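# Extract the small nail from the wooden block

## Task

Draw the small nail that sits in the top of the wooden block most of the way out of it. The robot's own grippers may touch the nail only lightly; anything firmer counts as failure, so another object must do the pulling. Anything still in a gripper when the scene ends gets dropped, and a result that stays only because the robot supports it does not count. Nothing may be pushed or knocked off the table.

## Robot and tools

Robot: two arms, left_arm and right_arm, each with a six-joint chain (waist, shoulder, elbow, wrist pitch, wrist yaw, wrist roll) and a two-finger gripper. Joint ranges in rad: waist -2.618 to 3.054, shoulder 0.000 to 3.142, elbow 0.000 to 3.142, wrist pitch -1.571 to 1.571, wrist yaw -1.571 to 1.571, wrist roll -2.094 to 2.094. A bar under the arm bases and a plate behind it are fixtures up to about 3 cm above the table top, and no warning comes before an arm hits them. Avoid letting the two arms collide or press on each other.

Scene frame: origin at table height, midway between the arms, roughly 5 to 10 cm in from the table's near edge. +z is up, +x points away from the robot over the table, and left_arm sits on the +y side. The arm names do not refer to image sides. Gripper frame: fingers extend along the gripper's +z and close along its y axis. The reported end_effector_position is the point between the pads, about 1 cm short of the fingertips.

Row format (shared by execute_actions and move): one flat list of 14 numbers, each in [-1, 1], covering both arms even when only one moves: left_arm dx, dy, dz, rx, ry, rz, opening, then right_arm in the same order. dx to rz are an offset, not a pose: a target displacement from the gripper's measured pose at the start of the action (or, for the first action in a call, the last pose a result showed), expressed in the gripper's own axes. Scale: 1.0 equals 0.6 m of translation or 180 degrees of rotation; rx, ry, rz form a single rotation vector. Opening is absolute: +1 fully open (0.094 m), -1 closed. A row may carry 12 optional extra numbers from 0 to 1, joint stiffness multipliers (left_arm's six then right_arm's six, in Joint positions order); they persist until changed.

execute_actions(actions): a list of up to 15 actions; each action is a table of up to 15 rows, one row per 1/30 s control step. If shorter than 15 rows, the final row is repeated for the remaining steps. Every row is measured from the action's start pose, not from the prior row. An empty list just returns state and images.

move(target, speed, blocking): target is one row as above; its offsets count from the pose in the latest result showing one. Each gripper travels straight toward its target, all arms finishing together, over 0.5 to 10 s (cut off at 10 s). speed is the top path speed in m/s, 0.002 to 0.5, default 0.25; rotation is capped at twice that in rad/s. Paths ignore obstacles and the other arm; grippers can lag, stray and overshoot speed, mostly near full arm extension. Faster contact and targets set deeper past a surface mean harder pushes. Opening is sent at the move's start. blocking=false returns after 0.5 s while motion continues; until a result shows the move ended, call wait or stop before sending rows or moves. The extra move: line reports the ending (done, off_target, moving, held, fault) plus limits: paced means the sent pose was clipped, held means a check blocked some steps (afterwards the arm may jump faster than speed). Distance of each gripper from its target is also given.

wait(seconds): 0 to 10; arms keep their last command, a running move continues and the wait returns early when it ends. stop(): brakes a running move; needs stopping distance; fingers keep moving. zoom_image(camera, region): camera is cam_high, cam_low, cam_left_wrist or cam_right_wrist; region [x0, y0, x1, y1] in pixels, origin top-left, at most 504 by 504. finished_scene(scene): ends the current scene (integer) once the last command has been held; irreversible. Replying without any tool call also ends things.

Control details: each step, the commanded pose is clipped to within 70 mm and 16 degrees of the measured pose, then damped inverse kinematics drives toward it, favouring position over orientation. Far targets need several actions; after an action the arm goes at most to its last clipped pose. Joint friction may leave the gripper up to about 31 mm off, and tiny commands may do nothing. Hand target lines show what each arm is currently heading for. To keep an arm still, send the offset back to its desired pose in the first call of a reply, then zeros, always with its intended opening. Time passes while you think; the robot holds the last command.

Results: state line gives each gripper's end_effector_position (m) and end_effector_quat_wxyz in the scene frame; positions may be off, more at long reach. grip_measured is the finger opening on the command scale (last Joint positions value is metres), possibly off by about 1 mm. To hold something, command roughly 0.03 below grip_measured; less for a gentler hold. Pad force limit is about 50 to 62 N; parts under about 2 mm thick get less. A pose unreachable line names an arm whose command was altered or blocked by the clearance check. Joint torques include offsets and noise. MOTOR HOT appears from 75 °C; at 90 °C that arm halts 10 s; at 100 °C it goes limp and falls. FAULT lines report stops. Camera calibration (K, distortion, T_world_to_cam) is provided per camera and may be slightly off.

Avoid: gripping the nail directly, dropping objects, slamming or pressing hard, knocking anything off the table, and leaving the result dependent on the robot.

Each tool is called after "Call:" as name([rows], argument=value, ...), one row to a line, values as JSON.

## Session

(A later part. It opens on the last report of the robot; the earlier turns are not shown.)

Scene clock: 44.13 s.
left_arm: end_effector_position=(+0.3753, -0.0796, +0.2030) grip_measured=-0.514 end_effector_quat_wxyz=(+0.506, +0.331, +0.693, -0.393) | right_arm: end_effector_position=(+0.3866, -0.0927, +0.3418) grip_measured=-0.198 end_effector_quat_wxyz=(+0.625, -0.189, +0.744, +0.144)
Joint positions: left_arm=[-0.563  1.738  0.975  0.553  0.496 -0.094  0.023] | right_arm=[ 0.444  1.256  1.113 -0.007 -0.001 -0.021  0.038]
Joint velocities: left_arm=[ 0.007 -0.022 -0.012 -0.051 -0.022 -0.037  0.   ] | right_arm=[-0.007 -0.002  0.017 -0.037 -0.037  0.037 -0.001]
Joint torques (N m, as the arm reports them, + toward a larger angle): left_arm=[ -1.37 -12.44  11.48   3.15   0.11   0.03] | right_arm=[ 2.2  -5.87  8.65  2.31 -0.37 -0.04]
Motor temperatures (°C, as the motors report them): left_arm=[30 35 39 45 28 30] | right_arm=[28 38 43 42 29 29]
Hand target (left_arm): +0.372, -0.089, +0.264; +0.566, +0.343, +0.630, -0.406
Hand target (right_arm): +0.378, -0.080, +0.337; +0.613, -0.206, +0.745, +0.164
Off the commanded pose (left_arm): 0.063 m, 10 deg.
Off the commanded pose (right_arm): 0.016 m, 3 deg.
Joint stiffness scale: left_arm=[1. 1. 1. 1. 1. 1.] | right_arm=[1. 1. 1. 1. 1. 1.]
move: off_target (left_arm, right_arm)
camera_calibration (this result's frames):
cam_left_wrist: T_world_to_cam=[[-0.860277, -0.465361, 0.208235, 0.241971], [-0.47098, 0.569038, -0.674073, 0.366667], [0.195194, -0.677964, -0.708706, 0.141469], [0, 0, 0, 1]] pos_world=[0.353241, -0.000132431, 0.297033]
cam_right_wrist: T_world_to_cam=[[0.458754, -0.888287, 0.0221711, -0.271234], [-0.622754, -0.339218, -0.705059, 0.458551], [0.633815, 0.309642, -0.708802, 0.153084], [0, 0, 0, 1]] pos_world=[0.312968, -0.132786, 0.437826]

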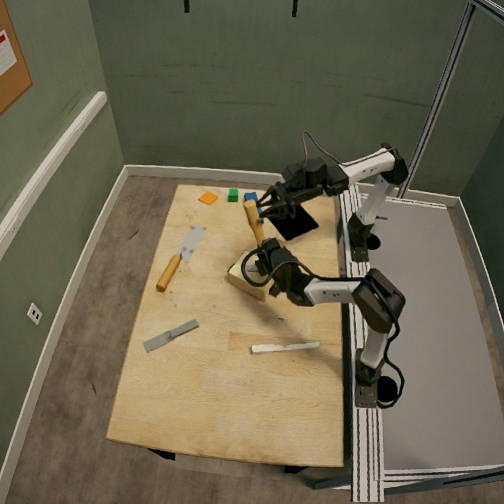

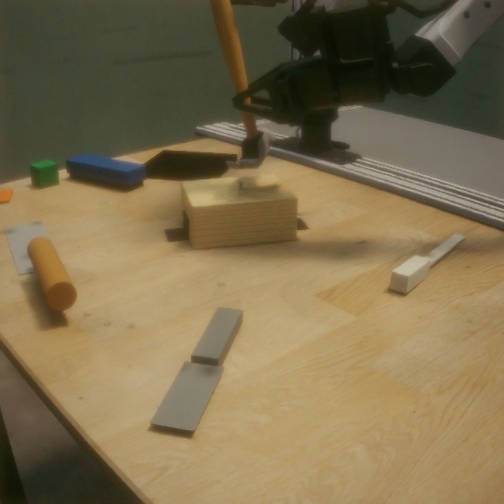

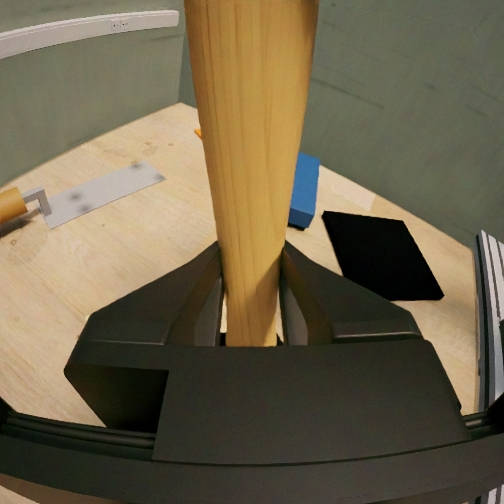

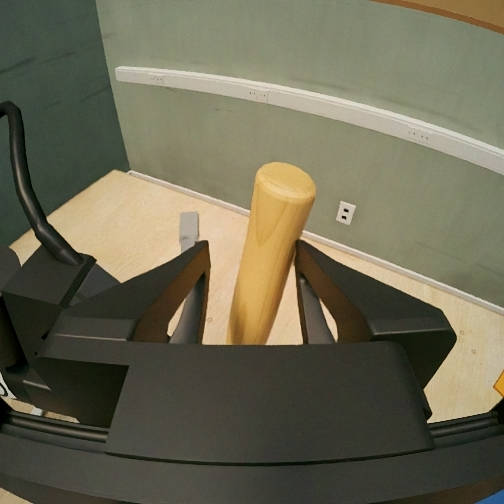

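Call:
move(target=[-0.064,-0.055,0.033,0,-0.11,-0.1,-0.7, -0.08,0,-0.1,0,0.05,0,1], speed=0.15)

Call:
zoom_image(camera="cam_low", region=[170, 60, 330, 220])

Scene clock: 49.20 s.
left_arm: end_effector_position=(+0.3832, -0.0890, +0.1786) grip_measured=-0.514 end_effector_quat_wxyz=(+0.512, +0.137, +0.728, -0.435) | right_arm: end_effector_position=(+0.3481, -0.1135, +0.3896) grip_measured=+1.000 end_effector_quat_wxyz=(+0.560, -0.200, +0.794, +0.126)
Joint positions: left_arm=[-0.664  1.841  0.874  0.867  0.189 -0.479  0.023] | right_arm=[ 0.444  1.22   1.452 -0.552  0.005 -0.021  0.094]
Joint velocities: left_arm=[-0.012 -0.007  0.007  0.066 -0.007 -0.066 -0.   ] | right_arm=[ 0.007  0.007  0.007 -0.081 -0.051 -0.051  0.   ]
Joint torques (N m, as the arm reports them, + toward a larger angle): left_arm=[ -3.05 -10.54   8.3    4.27   0.7   -0.48] | right_arm=[ 1.18 -5.66  9.56  2.31  0.02 -0.09]
Motor temperatures (°C, as the motors report them): left_arm=[30 36 40 47 28 30] | right_arm=[28 38 43 42 29 29]
Hand target (left_arm): +0.362, -0.110, +0.241; +0.545, +0.153, +0.646, -0.512
Hand target (right_arm): +0.341, -0.115, +0.399; +0.565, -0.199, +0.790, +0.128
Off the commanded pose (left_arm): 0.072 m, 15 deg.
Off the commanded pose (right_arm): 0.012 m, 1 deg.
Joint stiffness scale: left_arm=[1. 1. 1. 1. 1. 1.] | right_arm=[1. 1. 1. 1. 1. 1.]
move: off_target (left_arm, right_arm)
camera_calibration (this result's frames):
cam_left_wrist: T_world_to_cam=[[-0.650758, -0.579244, 0.490907, 0.10853], [-0.717924, 0.258929, -0.646174, 0.421307], [0.247182, -0.772937, -0.584353, 0.0657003], [0, 0, 0, 1]] pos_world=[0.356853, 0.0045587, 0.257352]
cam_right_wrist: T_world_to_cam=[[0.457008, -0.889151, 0.0235569, -0.273151], [-0.721485, -0.38606, -0.574819, 0.439475], [0.520195, 0.245701, -0.817941, 0.292637], [0, 0, 0, 1]] pos_world=[0.289678, -0.14511, 0.498413]

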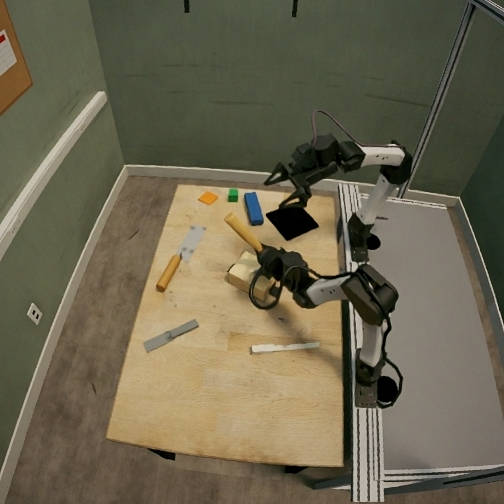

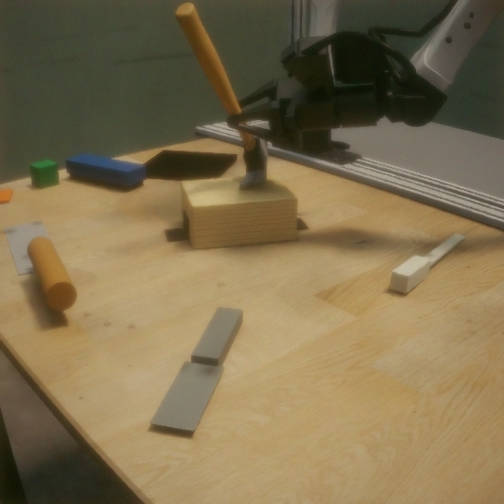

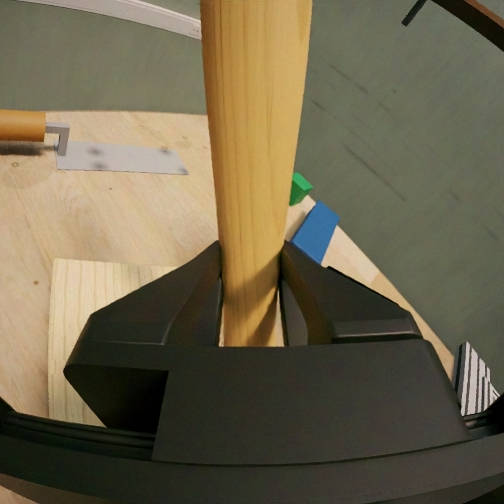

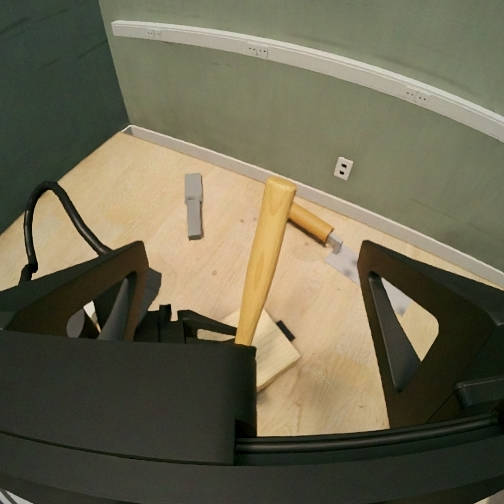

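Region (170, 60, 330, 220) of cam_low's 504x504 image, scaled by 3.150, with more detail than that image has.

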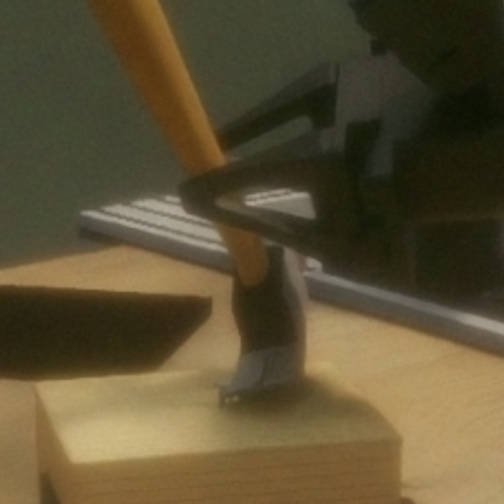

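Call:
move(target=[0.02,0.01,-0.08,0,0.03,0,-0.53, 0,0,0,0,0,0,1], speed=0.04)

Call:
zoom_image(camera="cam_low", region=[170, 60, 330, 220])

Scene clock: 52.33 s.
left_arm: end_effector_position=(+0.3555, -0.0563, +0.1717) grip_measured=-0.513 end_effector_quat_wxyz=(+0.484, +0.157, +0.748, -0.426) | right_arm: end_effector_position=(+0.3480, -0.1135, +0.3893) grip_measured=+1.000 end_effector_quat_wxyz=(+0.559, -0.200, +0.795, +0.126)
Joint positions: left_arm=[-0.622  1.683  0.732  0.775  0.265 -0.449  0.023] | right_arm=[ 0.444  1.22   1.452 -0.553  0.005 -0.021  0.094]
Joint velocities: left_arm=[ 0.017 -0.002 -0.012 -0.051  0.037  0.007 -0.   ] | right_arm=[ 0.012 -0.007  0.002  0.022 -0.037 -0.037  0.   ]
Joint torques (N m, as the arm reports them, + toward a larger angle): left_arm=[ 0.62 -9.54  4.99  2.2   0.09 -0.04] | right_arm=[ 0.47 -4.51  8.09  2.51 -0.04 -0.12]
Motor temperatures (°C, as the motors report them): left_arm=[30 37 40 48 29 30] | right_arm=[28 38 44 42 29 29]
Hand target (left_arm): +0.351, -0.052, +0.170; +0.477, +0.157, +0.752, -0.428
Hand target (right_arm): +0.348, -0.113, +0.390; +0.560, -0.200, +0.794, +0.127
Off the commanded pose (left_arm): 0.006 m, 1 deg.
Off the commanded pose (right_arm): 0.000 m, 0 deg.
Joint stiffness scale: left_arm=[1. 1. 1. 1. 1. 1.] | right_arm=[1. 1. 1. 1. 1. 1.]
move: done
camera_calibration (this result's frames):
cam_left_wrist: T_world_to_cam=[[-0.652714, -0.582036, 0.484973, 0.114421], [-0.73285, 0.322769, -0.598958, 0.389336], [0.192081, -0.746361, -0.637221, 0.124013], [0, 0, 0, 1]] pos_world=[0.336189, 0.0334893, 0.256729]
cam_right_wrist: T_world_to_cam=[[0.45703, -0.889139, 0.0235572, -0.273152], [-0.72207, -0.386359, -0.573882, 0.439049], [0.519363, 0.245272, -0.818599, 0.292973], [0, 0, 0, 1]] pos_world=[0.289703, -0.145098, 0.498225]

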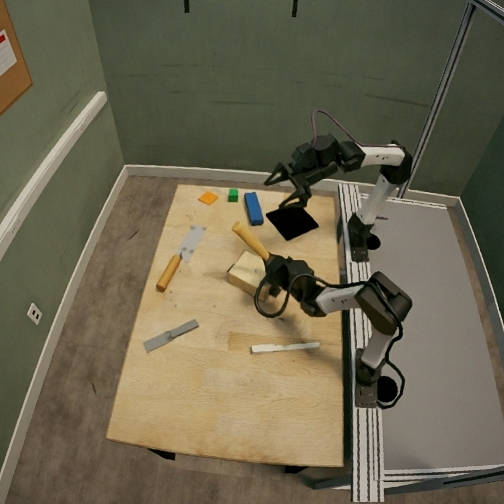

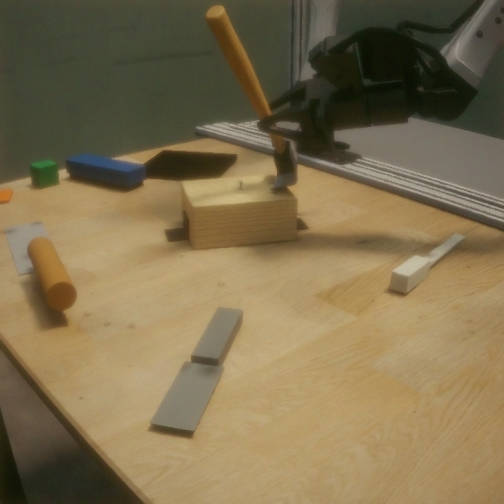

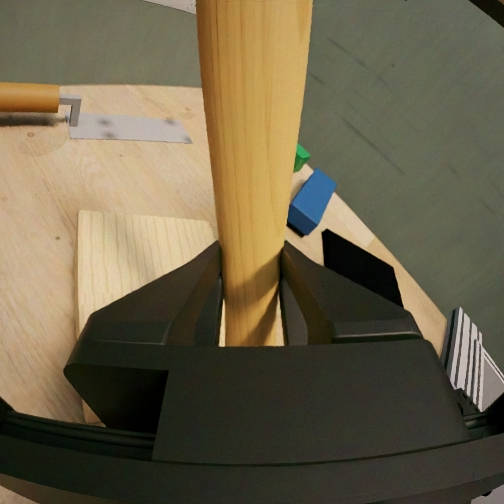

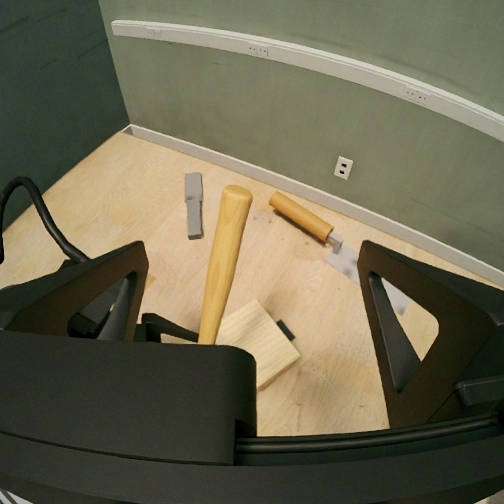

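Region (170, 60, 330, 220) of cam_low's 504x504 image, scaled by 3.150, with more detail than that image has.

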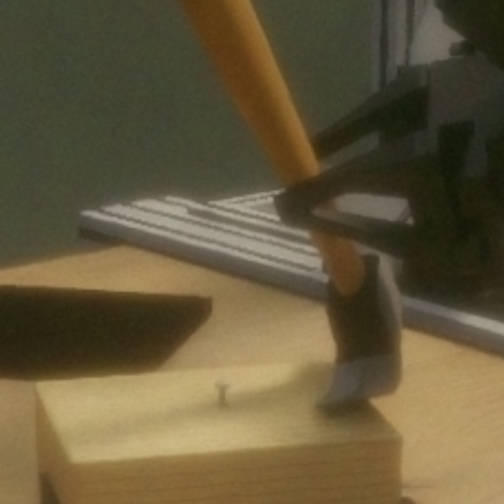

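Call:
move(target=[0.015,-0.05,0.005,0,0,0,-0.6, 0.11,0,0.22,0,0,0,0.4], speed=0.12)

Scene clock: 57.53 s.
left_arm: end_effector_position=(+0.3428, -0.0720, +0.1713) grip_measured=-0.513 end_effector_quat_wxyz=(+0.493, +0.156, +0.752, -0.409) | right_arm: end_effector_position=(+0.4376, -0.0676, +0.2972) grip_measured=+0.402 end_effector_quat_wxyz=(+0.569, -0.198, +0.787, +0.129)
Joint positions: left_arm=[-0.703  1.678  0.732  0.765  0.154 -0.44   0.023] | right_arm=[ 0.444  1.507  1.282 -0.071  0.005 -0.021  0.066]
Joint velocities: left_arm=[-0.012 -0.012 -0.017 -0.022 -0.037  0.051  0.   ] | right_arm=[-0.002  0.012  0.007  0.022 -0.051 -0.007 -0.   ]
Joint torques (N m, as the arm reports them, + toward a larger angle): left_arm=[-1.34 -9.31  6.65  2.24  0.11 -0.26] | right_arm=[-0.12 -7.26  7.33  2.57 -0.1  -0.15]
Motor temperatures (°C, as the motors report them): left_arm=[30 37 40 45 29 30] | right_arm=[28 38 44 43 29 29]
Hand target (left_arm): +0.334, -0.078, +0.178; +0.483, +0.156, +0.748, -0.426
Hand target (right_arm): +0.439, -0.069, +0.283; +0.559, -0.200, +0.795, +0.126
Off the commanded pose (left_arm): 0.013 m, 2 deg.
Off the commanded pose (right_arm): 0.015 m, 1 deg.
Joint stiffness scale: left_arm=[1. 1. 1. 1. 1. 1.] | right_arm=[1. 1. 1. 1. 1. 1.]
move: off_target (left_arm, right_arm)
camera_calibration (this result's frames):
cam_left_wrist: T_world_to_cam=[[-0.644259, -0.610772, 0.460312, 0.0964622], [-0.731953, 0.31789, -0.602654, 0.384821], [0.221755, -0.725192, -0.65186, 0.108345], [0, 0, 0, 1]] pos_world=[0.319791, 0.0151567, 0.258137]
cam_right_wrist: T_world_to_cam=[[0.456858, -0.889231, 0.0234208, -0.270941], [-0.708669, -0.379753, -0.594622, 0.469393], [0.537651, 0.25506, -0.803664, 0.147986], [0, 0, 0, 1]] pos_world=[0.376861, -0.100421, 0.404388]

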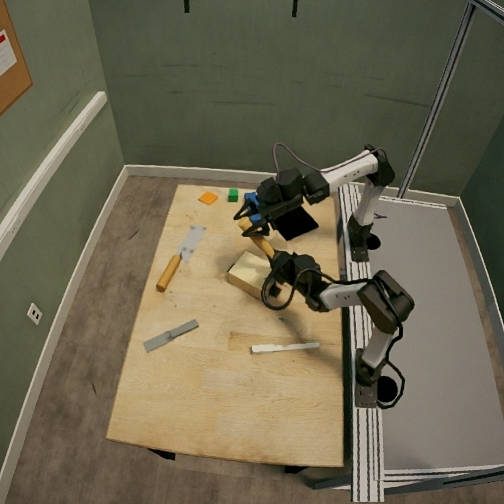

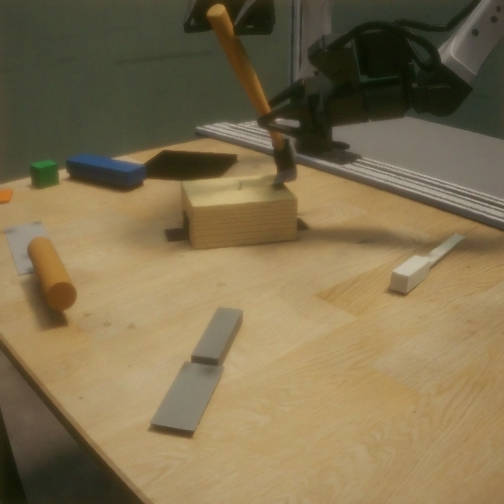

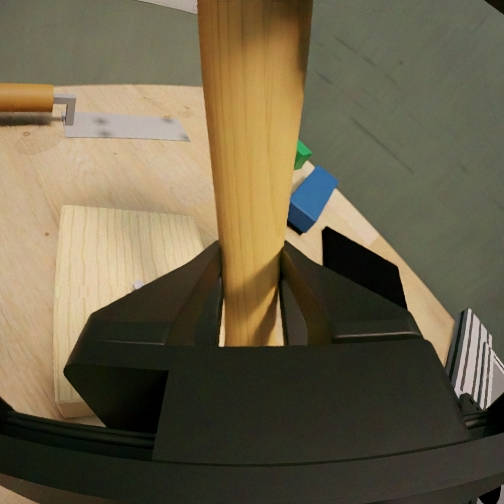

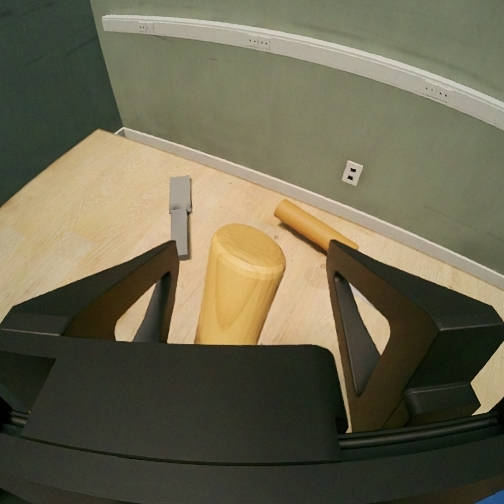

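Call:
move(target=[-0.043,-0.024,0,0,-0.02,0,-0.54, 0.0,0.14,-0.01,0,0,0,-0.2], speed=0.05)

Call:
zoom_image(camera="cam_low", region=[170, 60, 330, 220])

Scene clock: 61.60 s.
left_arm: end_effector_position=(+0.3449, -0.0674, +0.1732) grip_measured=-0.513 end_effector_quat_wxyz=(+0.499, +0.142, +0.758, -0.394) | right_arm: end_effector_position=(+0.4029, -0.0131, +0.3068) grip_measured=-0.198 end_effector_quat_wxyz=(+0.591, -0.179, +0.779, +0.109)
Joint positions: left_arm=[-0.711  1.657  0.732  0.734  0.103 -0.444  0.023] | right_arm=[ 0.674  1.507  1.282 -0.039  0.285  0.037  0.038]
Joint velocities: left_arm=[ 0.002  0.002 -0.027  0.007 -0.007 -0.037 -0.   ] | right_arm=[-0.007  0.007 -0.002 -0.081 -0.007  0.022 -0.   ]
Joint torques (N m, as the arm reports them, + toward a larger angle): left_arm=[-0.94 -9.26  9.44  2.52 -0.03 -0.08] | right_arm=[ 2.6  -6.94 10.06  2.09 -0.33  0.07]
Motor temperatures (°C, as the motors report them): left_arm=[30 37 40 45 29 30] | right_arm=[29 39 44 43 29 29]
Hand target (left_arm): +0.345, -0.076, +0.200; +0.517, +0.143, +0.736, -0.414
Hand target (right_arm): +0.394, +0.003, +0.297; +0.570, -0.198, +0.787, +0.128
Off the commanded pose (left_arm): 0.029 m, 4 deg.
Off the commanded pose (right_arm): 0.022 m, 4 deg.
Joint stiffness scale: left_arm=[1. 1. 1. 1. 1. 1.] | right_arm=[1. 1. 1. 1. 1. 1.]
move: off_target (left_arm, right_arm)
camera_calibration (this result's frames):
cam_left_wrist: T_world_to_cam=[[-0.615709, -0.643216, 0.455166, 0.0886189], [-0.747375, 0.293679, -0.595973, 0.388496], [0.249667, -0.707125, -0.661544, 0.105701], [0, 0, 0, 1]] pos_world=[0.318525, 0.0176516, 0.261122]
cam_right_wrist: T_world_to_cam=[[0.405821, -0.913009, 0.0415146, -0.192205], [-0.699754, -0.33961, -0.628498, 0.478464], [0.587924, 0.226008, -0.776702, 0.131505], [0, 0, 0, 1]] pos_world=[0.335493, -0.0427151, 0.410833]

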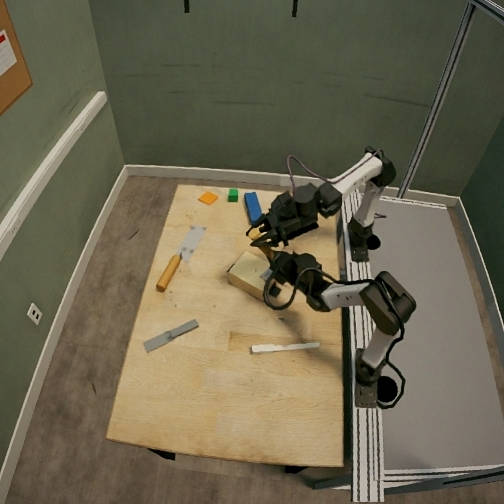

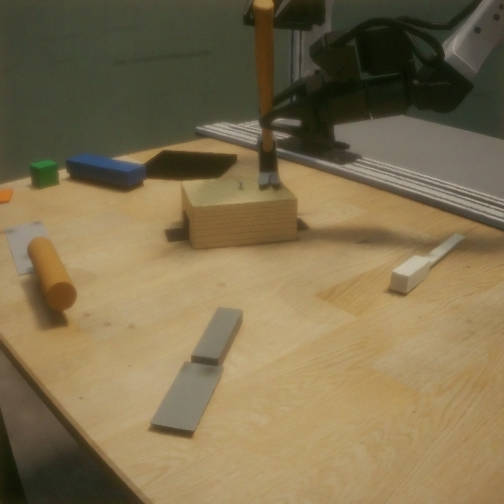

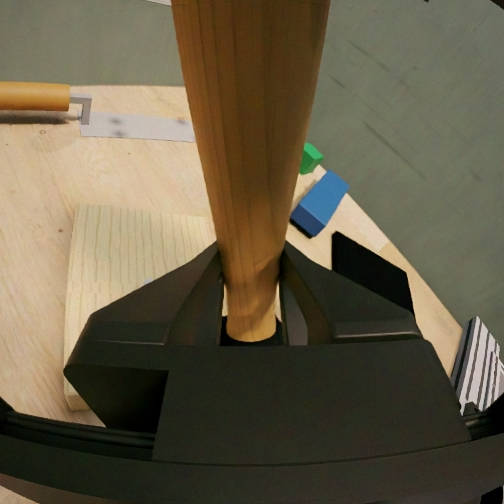

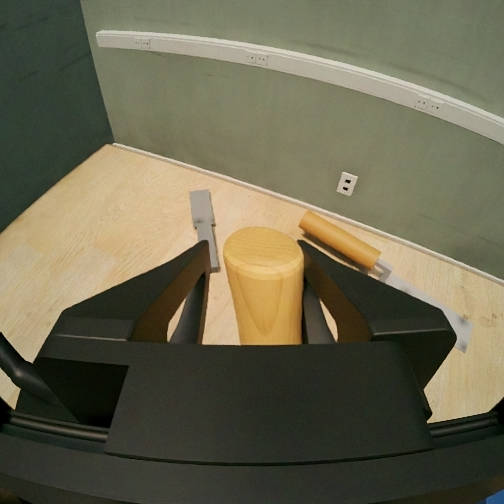

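Region (170, 60, 330, 220) of cam_low's 504x504 image, scaled by 3.150, with more detail than that image has.

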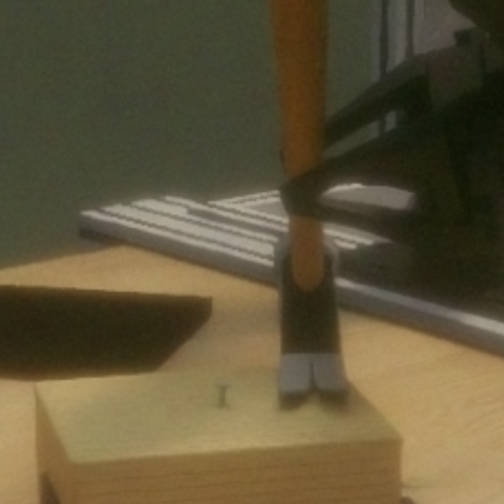

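Call:
execute_actions([
  [[-0.045,-0.035,-0.01,0,-0.03,0,-0.7,0,0,0,0,0,0,0.2],[-0.04,-0.045,-0.01,0,-0.03,0,-0.7,-0.02,-0.01,0,0,0,0,0.6],[-0.035,-0.055,-0.01,0,-0.03,-0.01,-0.7,-0.04,-0.02,-0.01,0,0,0,1],[-0.03,-0.065,-0.008,0,-0.03,-0.01,-0.7,-0.06,-0.03,-0.02,0,0,0,1],[-0.027,-0.075,-0.007,0,-0.03,-0.02,-0.7,-0.09,-0.04,-0.03,0,0,0,1]],
  [[-0.05,-0.04,-0.01,0,-0.03,0,-0.7,-0.03,-0.03,0,0,0,0,1]],
])

Call:
zoom_image(camera="cam_low", region=[170, 60, 330, 220])

Scene clock: 66.00 s.
left_arm: end_effector_position=(+0.3094, -0.0906, +0.1737) grip_measured=-0.513 end_effector_quat_wxyz=(+0.496, +0.117, +0.775, -0.373) | right_arm: end_effector_position=(+0.4194, -0.0471, +0.3968) grip_measured=+1.000 end_effector_quat_wxyz=(+0.617, -0.160, +0.761, +0.121)
Joint positions: left_arm=[-0.88   1.614  0.732  0.651 -0.12  -0.504  0.023] | right_arm=[ 0.565  1.501  1.57  -0.255  0.192  0.026  0.094]
Joint velocities: left_arm=[ 0.012 -0.017  0.007 -0.022 -0.007 -0.007 -0.   ] | right_arm=[ 0.002  0.007 -0.012 -0.037 -0.007 -0.007  0.   ]
Joint torques (N m, as the arm reports them, + toward a larger angle): left_arm=[ -0.51 -10.02   9.34   2.81  -0.31  -0.05] | right_arm=[ 0.16 -6.89  9.71  2.31 -0.07 -0.21]
Motor temperatures (°C, as the motors report them): left_arm=[30 37 41 45 28 30] | right_arm=[29 39 45 43 29 29]
Hand target (left_arm): +0.313, -0.095, +0.212; +0.527, +0.103, +0.743, -0.399
Hand target (right_arm): +0.421, -0.046, +0.393; +0.610, -0.167, +0.766, +0.117
Off the commanded pose (left_arm): 0.039 m, 6 deg.
Off the commanded pose (right_arm): 0.004 m, 1 deg.
Joint stiffness scale: left_arm=[1. 1. 1. 1. 1. 1.] | right_arm=[1. 1. 1. 1. 1. 1.]
camera_calibration (this result's frames):
cam_left_wrist: T_world_to_cam=[[-0.558339, -0.689166, 0.461853, 0.0285434], [-0.785355, 0.25967, -0.561951, 0.371921], [0.267348, -0.676478, -0.686224, 0.100046], [0, 0, 0, 1]] pos_world=[0.28128, -0.00922689, 0.264472]
cam_right_wrist: T_world_to_cam=[[0.389903, -0.920751, 0.013897, -0.216457], [-0.669964, -0.293993, -0.681701, 0.545843], [0.631762, 0.256487, -0.731499, 0.164512], [0, 0, 0, 1]] pos_world=[0.34616, -0.0810239, 0.49545]

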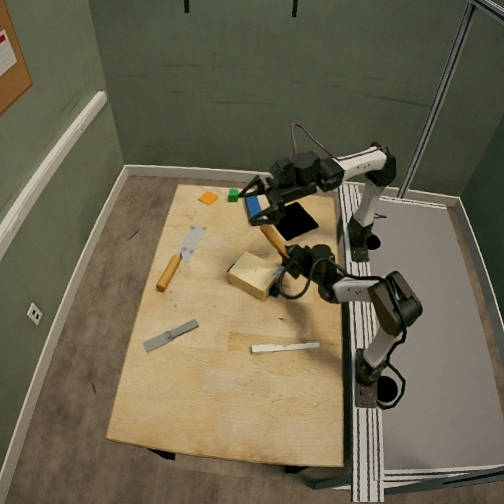

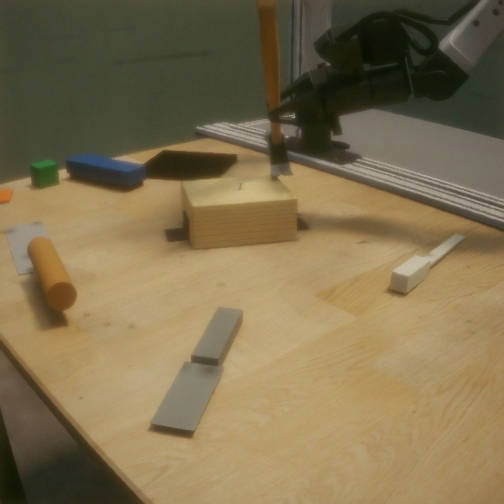

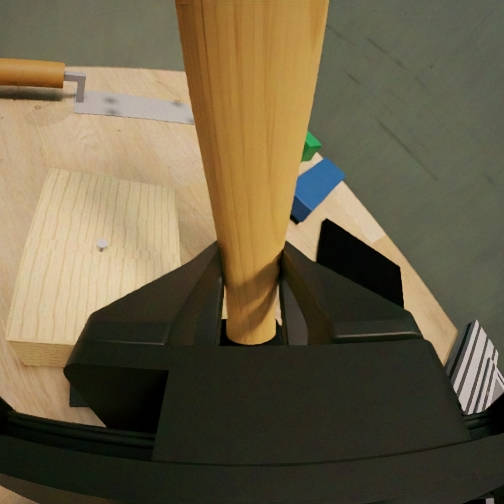

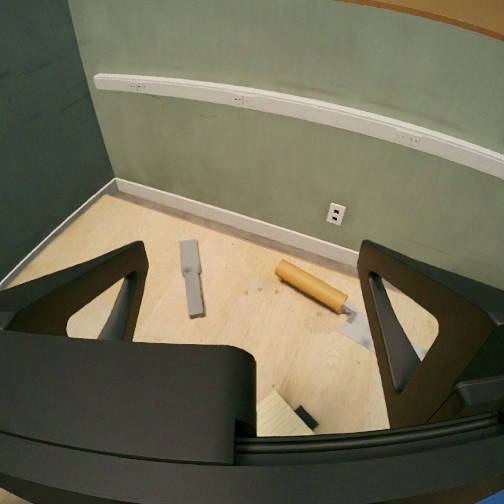

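Region (170, 60, 330, 220) of cam_low's 504x504 image, scaled by 3.150, with more detail than that image has.

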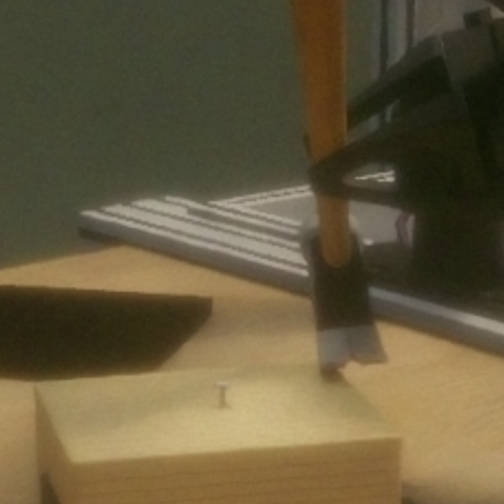

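Call:
execute_actions([
  [[-0.08,-0.04,-0.02,0.03,-0.04,0,-0.7,0,0,0,0,0,0,1],[-0.083,-0.037,-0.016,0.04,-0.037,0,-0.7,0,0,0,0,0,0,1],[-0.086,-0.034,-0.012,0.05,-0.034,0,-0.7,0,0,0,0,0,0,1],[-0.089,-0.031,-0.008,0.06,-0.03,0,-0.7,0,0,0,0,0,0,1],[-0.092,-0.028,-0.004,0.07,-0.027,0,-0.7,0,0,0,0,0,0,1],[-0.095,-0.025,0,0.08,-0.024,0,-0.7,0,0,0,0,0,0,1],[-0.098,-0.022,0.004,0.09,-0.02,0,-0.7,0,0,0,0,0,0,1],[-0.1,-0.02,0.008,0.1,-0.017,0,-0.7,0,0,0,0,0,0,1],[-0.102,-0.018,0.012,0.11,-0.014,0,-0.7,0,0,0,0,0,0,1],[-0.104,-0.016,0.016,0.12,-0.01,0,-0.7,0,0,0,0,0,0,1],[-0.106,-0.014,0.02,0.13,-0.007,0,-0.7,0,0,0,0,0,0,1],[-0.108,-0.012,0.025,0.14,-0.004,0,-0.7,0,0,0,0,0,0,1],[-0.11,-0.01,0.03,0.154,0,0,-0.7,0,0,0,0,0,0,1]],
])

Call:
wait(seconds=0.7)

Call:
zoom_image(camera="cam_low", region=[170, 60, 330, 220])

Scene clock: 72.03 s.
left_arm: end_effector_position=(+0.3509, -0.0679, +0.1752) grip_measured=-0.513 end_effector_quat_wxyz=(+0.437, +0.176, +0.760, -0.447) | right_arm: end_effector_position=(+0.4191, -0.0468, +0.3961) grip_measured=+1.000 end_effector_quat_wxyz=(+0.616, -0.161, +0.762, +0.121)
Joint positions: left_arm=[-0.614  1.675  0.807  0.631  0.362 -0.463  0.023] | right_arm=[ 0.565  1.501  1.57  -0.258  0.189  0.025  0.094]
Joint velocities: left_arm=[ 0.291  0.374  0.325  0.081  0.974 -0.007 -0.   ] | right_arm=[-0.012 -0.022  0.002 -0.066 -0.022  0.066  0.   ]
Joint torques (N m, as the arm reports them, + toward a larger angle): left_arm=[-0.31 -9.32 10.16  3.48  0.29 -0.09] | right_arm=[ 0.46 -7.7   8.54  2.52  0.01 -0.12]
Motor temperatures (°C, as the motors report them): left_arm=[30 37 42 46 28 30] | right_arm=[29 40 46 43 29 29]
Hand target (left_arm): +0.343, -0.086, +0.227; +0.457, +0.230, +0.687, -0.516
Hand target (right_arm): +0.419, -0.047, +0.397; +0.617, -0.160, +0.761, +0.121
Off the commanded pose (left_arm): 0.060 m, 17 deg; orientation clipped at the last step of the last action.
Off the commanded pose (right_arm): 0.001 m, 0 deg.
Joint stiffness scale: left_arm=[1. 1. 1. 1. 1. 1.] | right_arm=[1. 1. 1. 1. 1. 1.]
camera_calibration (this result's frames):
cam_left_wrist: T_world_to_cam=[[-0.664018, -0.532437, 0.524967, 0.103348], [-0.743151, 0.392485, -0.541924, 0.390116], [0.0824986, -0.749978, -0.656298, 0.159973], [0, 0, 0, 1]] pos_world=[0.345342, 0.0218879, 0.262149]
cam_right_wrist: T_world_to_cam=[[0.392415, -0.919679, 0.0142222, -0.217147], [-0.67079, -0.296728, -0.679701, 0.544726], [0.629326, 0.257184, -0.733352, 0.165924], [0, 0, 0, 1]] pos_world=[0.346188, -0.0807424, 0.495019]

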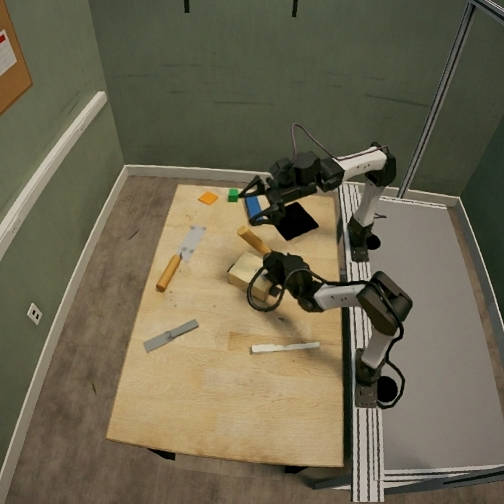

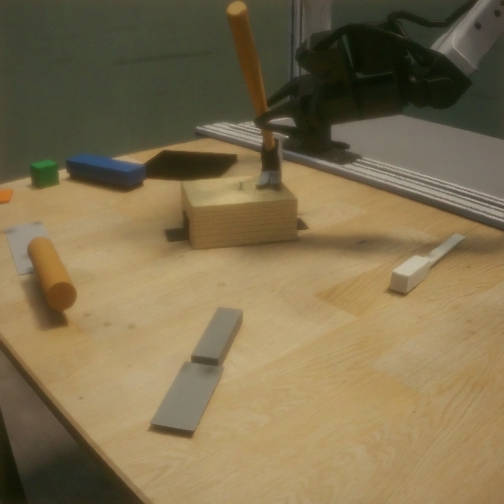

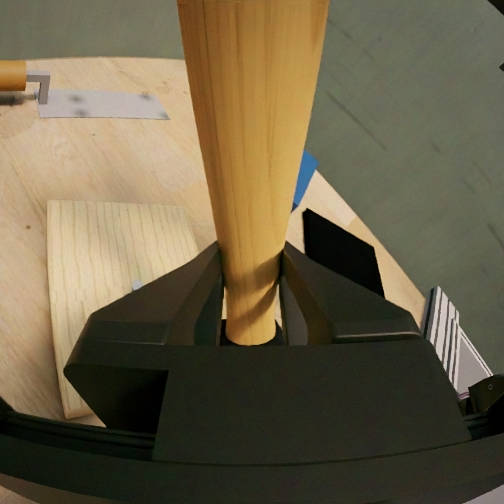

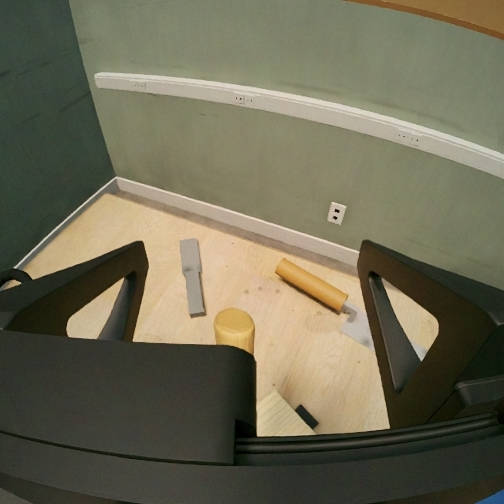

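Scene clock: 72.73 s.
left_arm: end_effector_position=(+0.3390, -0.0775, +0.1755) grip_measured=-0.513 end_effector_quat_wxyz=(+0.404, +0.213, +0.745, -0.487) | right_arm: end_effector_position=(+0.4191, -0.0468, +0.3961) grip_measured=+1.000 end_effector_quat_wxyz=(+0.616, -0.161, +0.762, +0.121)
Joint positions: left_arm=[-0.597  1.701  0.823  0.64   0.509 -0.463  0.023] | right_arm=[ 0.565  1.501  1.57  -0.258  0.189  0.025  0.094]
Joint velocities: left_arm=[-0.002  0.007 -0.027 -0.051 -0.081  0.007 -0.001] | right_arm=[-0.002 -0.017 -0.022  0.066  0.051 -0.051  0.   ]
Joint torques (N m, as the arm reports them, + toward a larger angle): left_arm=[-0.19 -9.52 10.47  3.47  0.26 -0.08] | right_arm=[ 0.47 -7.69  8.55  2.53  0.01 -0.13]
Motor temperatures (°C, as the motors report them): left_arm=[30 37 42 46 28 30] | right_arm=[29 40 46 43 29 29]
Hand target (left_arm): +0.343, -0.086, +0.227; +0.457, +0.230, +0.687, -0.516
Hand target (right_arm): +0.419, -0.047, +0.397; +0.617, -0.160, +0.761, +0.121
Off the commanded pose (left_arm): 0.057 m, 13 deg; orientation clipped at the last step of the last action.
Off the commanded pose (right_arm): 0.001 m, 0 deg.
Joint stiffness scale: left_arm=[1. 1. 1. 1. 1. 1.] | right_arm=[1. 1. 1. 1. 1. 1.]
wait: 0.70 s; at rest by 0.57 s
camera_calibration (this result's frames):
cam_left_wrist: T_world_to_cam=[[-0.714555, -0.429183, 0.552461, 0.110471], [-0.699101, 0.467273, -0.541215, 0.375946], [-0.0258703, -0.772954, -0.633935, 0.185025], [0, 0, 0, 1]] pos_world=[0.346549, 0.0147592, 0.25973]
cam_right_wrist: T_world_to_cam=[[0.392415, -0.919679, 0.0142222, -0.217147], [-0.67079, -0.296728, -0.679701, 0.544726], [0.629326, 0.257184, -0.733352, 0.165924], [0, 0, 0, 1]] pos_world=[0.346188, -0.0807424, 0.495019]

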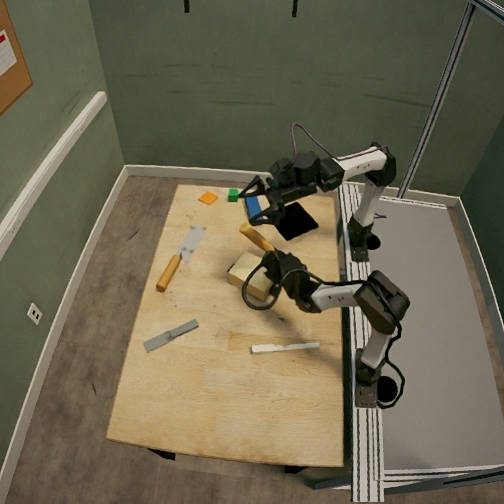

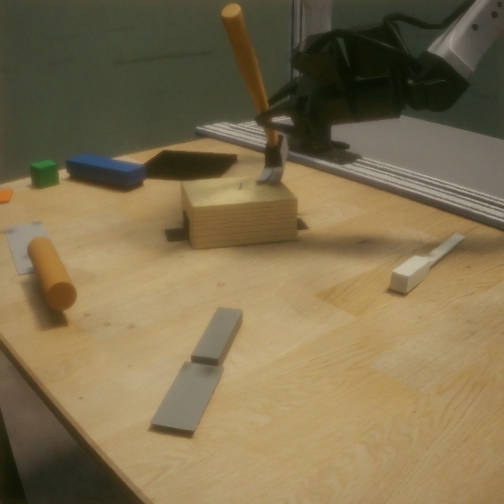

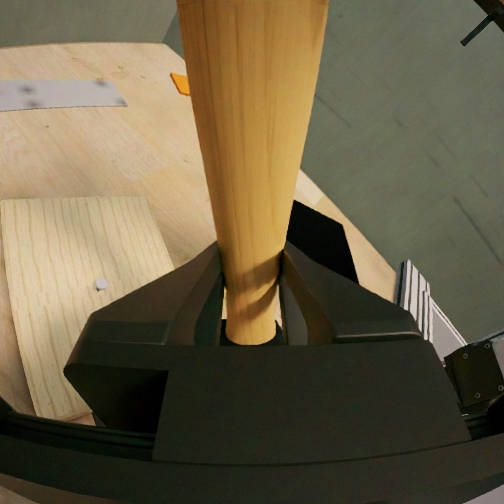

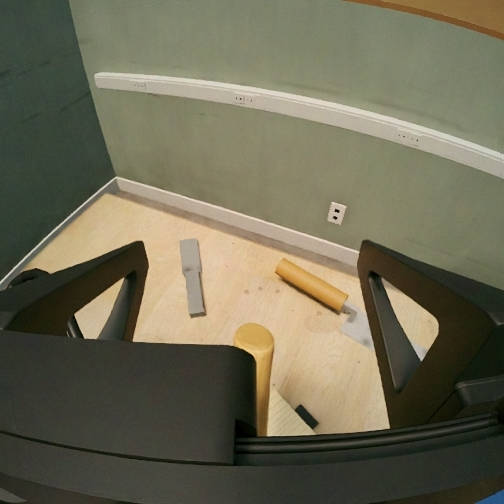

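Region (170, 60, 330, 220) of cam_low's 504x504 image, scaled by 3.150, with more detail than that image has.

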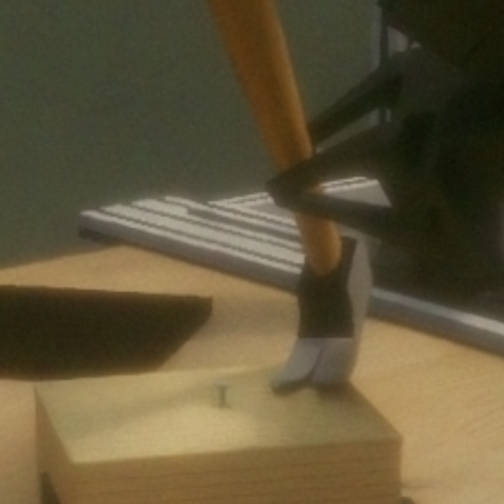

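Call:
execute_actions([
  [[-0.075,-0.05,0,0.03,-0.04,0.025,-0.7,0,0,0,0,0,0,1],[-0.077,-0.05,0.006,0.032,-0.043,0.025,-0.7,0,0,0,0,0,0,1],[-0.079,-0.051,0.012,0.034,-0.046,0.025,-0.7,0,0,0,0,0,0,1],[-0.081,-0.051,0.018,0.036,-0.049,0.025,-0.7,0,0,0,0,0,0,1],[-0.083,-0.052,0.024,0.038,-0.052,0.025,-0.7,0,0,0,0,0,0,1],[-0.085,-0.052,0.03,0.04,-0.055,0.025,-0.7,0,0,0,0,0,0,1],[-0.087,-0.053,0.035,0.042,-0.057,0.025,-0.7,0,0,0,0,0,0,1],[-0.087,-0.053,0.04,0.042,-0.057,0.025,-0.7,0,0,0,0,0,0,1]],
])

Call:
wait(seconds=0.5)

Call:
zoom_image(camera="cam_low", region=[200, 130, 300, 210])

Scene clock: 78.20 s.
left_arm: end_effector_position=(+0.3484, -0.0952, +0.1754) grip_measured=-0.513 end_effector_quat_wxyz=(+0.417, +0.218, +0.726, -0.501) | right_arm: end_effector_position=(+0.4191, -0.0468, +0.3961) grip_measured=+1.000 end_effector_quat_wxyz=(+0.616, -0.161, +0.762, +0.121)
Joint positions: left_arm=[-0.614  1.792  0.871  0.743  0.51  -0.478  0.023] | right_arm=[ 0.565  1.501  1.57  -0.258  0.189  0.025  0.094]
Joint velocities: left_arm=[-0.022  0.046  0.022  0.095 -0.007 -0.022 -0.   ] | right_arm=[-0.007  0.022  0.012 -0.066 -0.081  0.022  0.   ]
Joint torques (N m, as the arm reports them, + toward a larger angle): left_arm=[ -0.8  -10.12  10.52   3.5    0.08  -0.22] | right_arm=[ 0.46 -7.7   8.56  2.5  -0.02 -0.12]
Motor temperatures (°C, as the motors report them): left_arm=[30 37 43 49 29 30] | right_arm=[29 40 46 44 29 29]
Hand target (left_arm): +0.352, -0.104, +0.230; +0.471, +0.227, +0.665, -0.533
Hand target (right_arm): +0.419, -0.047, +0.396; +0.616, -0.161, +0.762, +0.121
Off the commanded pose (left_arm): 0.057 m, 10 deg.
Off the commanded pose (right_arm): 0.000 m, 0 deg.
Joint stiffness scale: left_arm=[1. 1. 1. 1. 1. 1.] | right_arm=[1. 1. 1. 1. 1. 1.]
camera_calibration (this result's frames):
cam_left_wrist: T_world_to_cam=[[-0.739467, -0.39566, 0.544649, 0.12281], [-0.672989, 0.454393, -0.58362, 0.387853], [-0.0165694, -0.798111, -0.602283, 0.160299], [0, 0, 0, 1]] pos_world=[0.354491, 0.000290103, 0.256016]
cam_right_wrist: T_world_to_cam=[[0.392415, -0.919679, 0.0142222, -0.217147], [-0.67079, -0.296728, -0.679701, 0.544726], [0.629326, 0.257184, -0.733352, 0.165924], [0, 0, 0, 1]] pos_world=[0.346188, -0.0807424, 0.495019]

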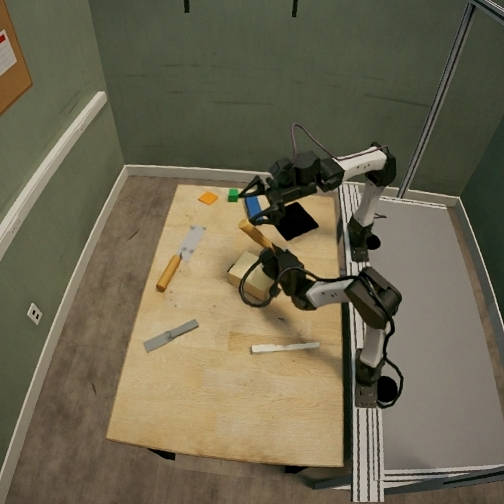

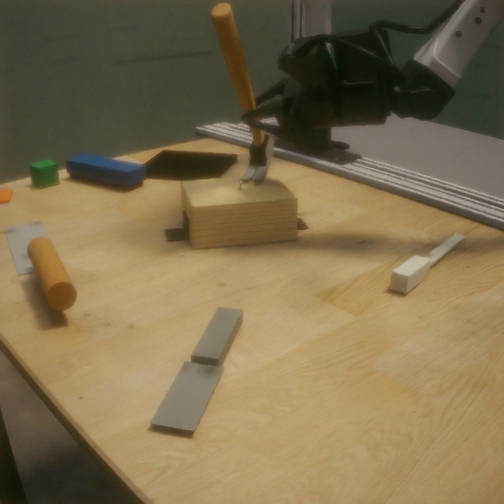

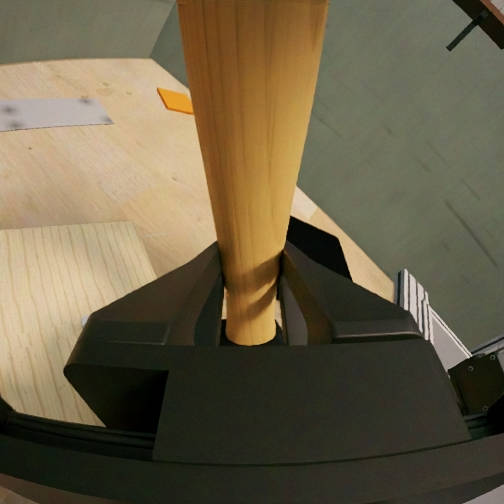

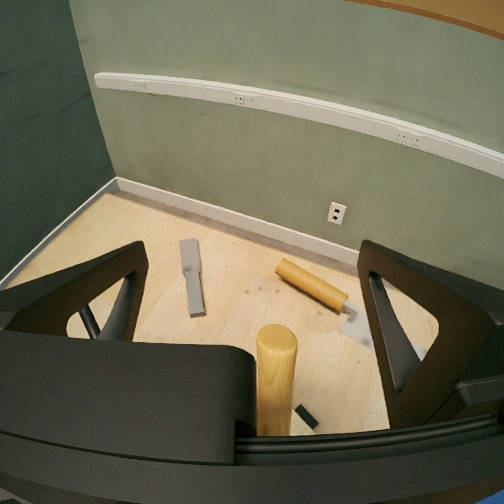

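Scene clock: 78.70 s.
left_arm: end_effector_position=(+0.3487, -0.0955, +0.1755) grip_measured=-0.513 end_effector_quat_wxyz=(+0.417, +0.217, +0.726, -0.502) | right_arm: end_effector_position=(+0.4191, -0.0468, +0.3961) grip_measured=+1.000 end_effector_quat_wxyz=(+0.616, -0.161, +0.762, +0.121)
Joint positions: left_arm=[-0.614  1.795  0.871  0.749  0.51  -0.481  0.023] | right_arm=[ 0.565  1.501  1.57  -0.258  0.189  0.025  0.094]
Joint velocities: left_arm=[-0.002 -0.002  0.022 -0.051  0.022 -0.022 -0.   ] | right_arm=[-0.002 -0.007  0.007 -0.037 -0.037 -0.051  0.   ]
Joint torques (N m, as the arm reports them, + toward a larger angle): left_arm=[ -0.79 -10.17  10.53   3.56   0.05  -0.23] | right_arm=[ 0.49 -7.7   8.55  2.5  -0.01 -0.13]
Motor temperatures (°C, as the motors report them): left_arm=[30 37 43 49 29 30] | right_arm=[29 40 46 44 29 29]
Hand target (left_arm): +0.352, -0.104, +0.230; +0.471, +0.227, +0.665, -0.533
Hand target (right_arm): +0.419, -0.047, +0.396; +0.616, -0.161, +0.762, +0.121
Off the commanded pose (left_arm): 0.057 m, 10 deg.
Off the commanded pose (right_arm): 0.000 m, 0 deg.
Joint stiffness scale: left_arm=[1. 1. 1. 1. 1. 1.] | right_arm=[1. 1. 1. 1. 1. 1.]
wait: 0.50 s; at rest by 0.17 s
camera_calibration (this result's frames):
cam_left_wrist: T_world_to_cam=[[-0.739289, -0.394427, 0.545783, 0.122787], [-0.673194, 0.452406, -0.584927, 0.388363], [-0.0162045, -0.799847, -0.599985, 0.159436], [0, 0, 0, 1]] pos_world=[0.354802, 0.000257332, 0.255808]
cam_right_wrist: T_world_to_cam=[[0.392415, -0.919679, 0.0142222, -0.217147], [-0.67079, -0.296728, -0.679701, 0.544726], [0.629326, 0.257184, -0.733352, 0.165924], [0, 0, 0, 1]] pos_world=[0.346188, -0.0807424, 0.495019]

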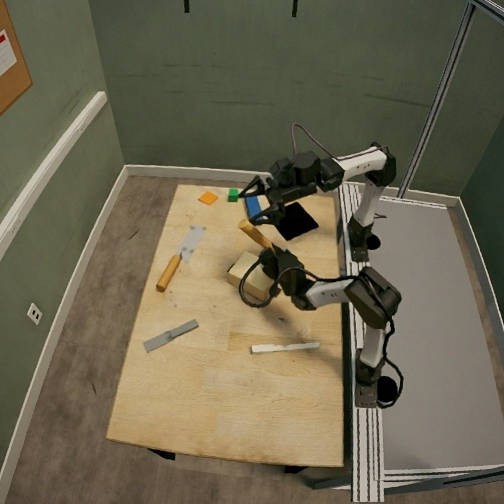

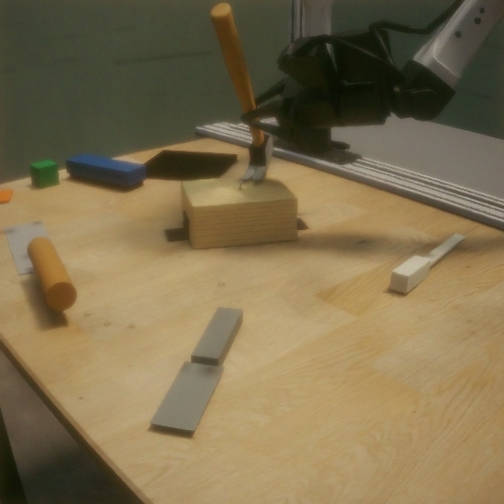

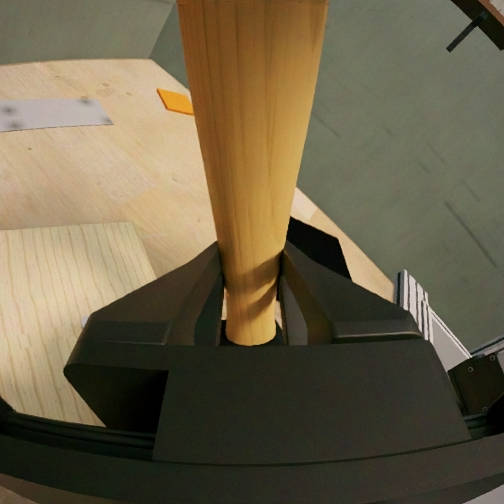

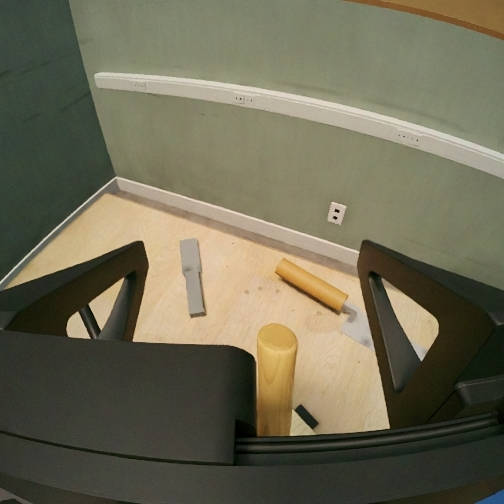

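Region (200, 130, 300, 210) of cam_low's 504x504 image, scaled by 5.040, with more detail than that image has; it fills the top 403 rows of this view, and the rest is white.

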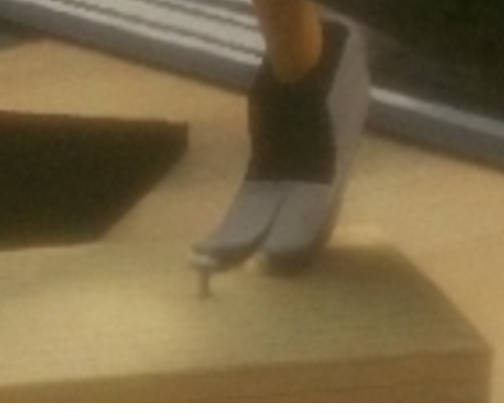

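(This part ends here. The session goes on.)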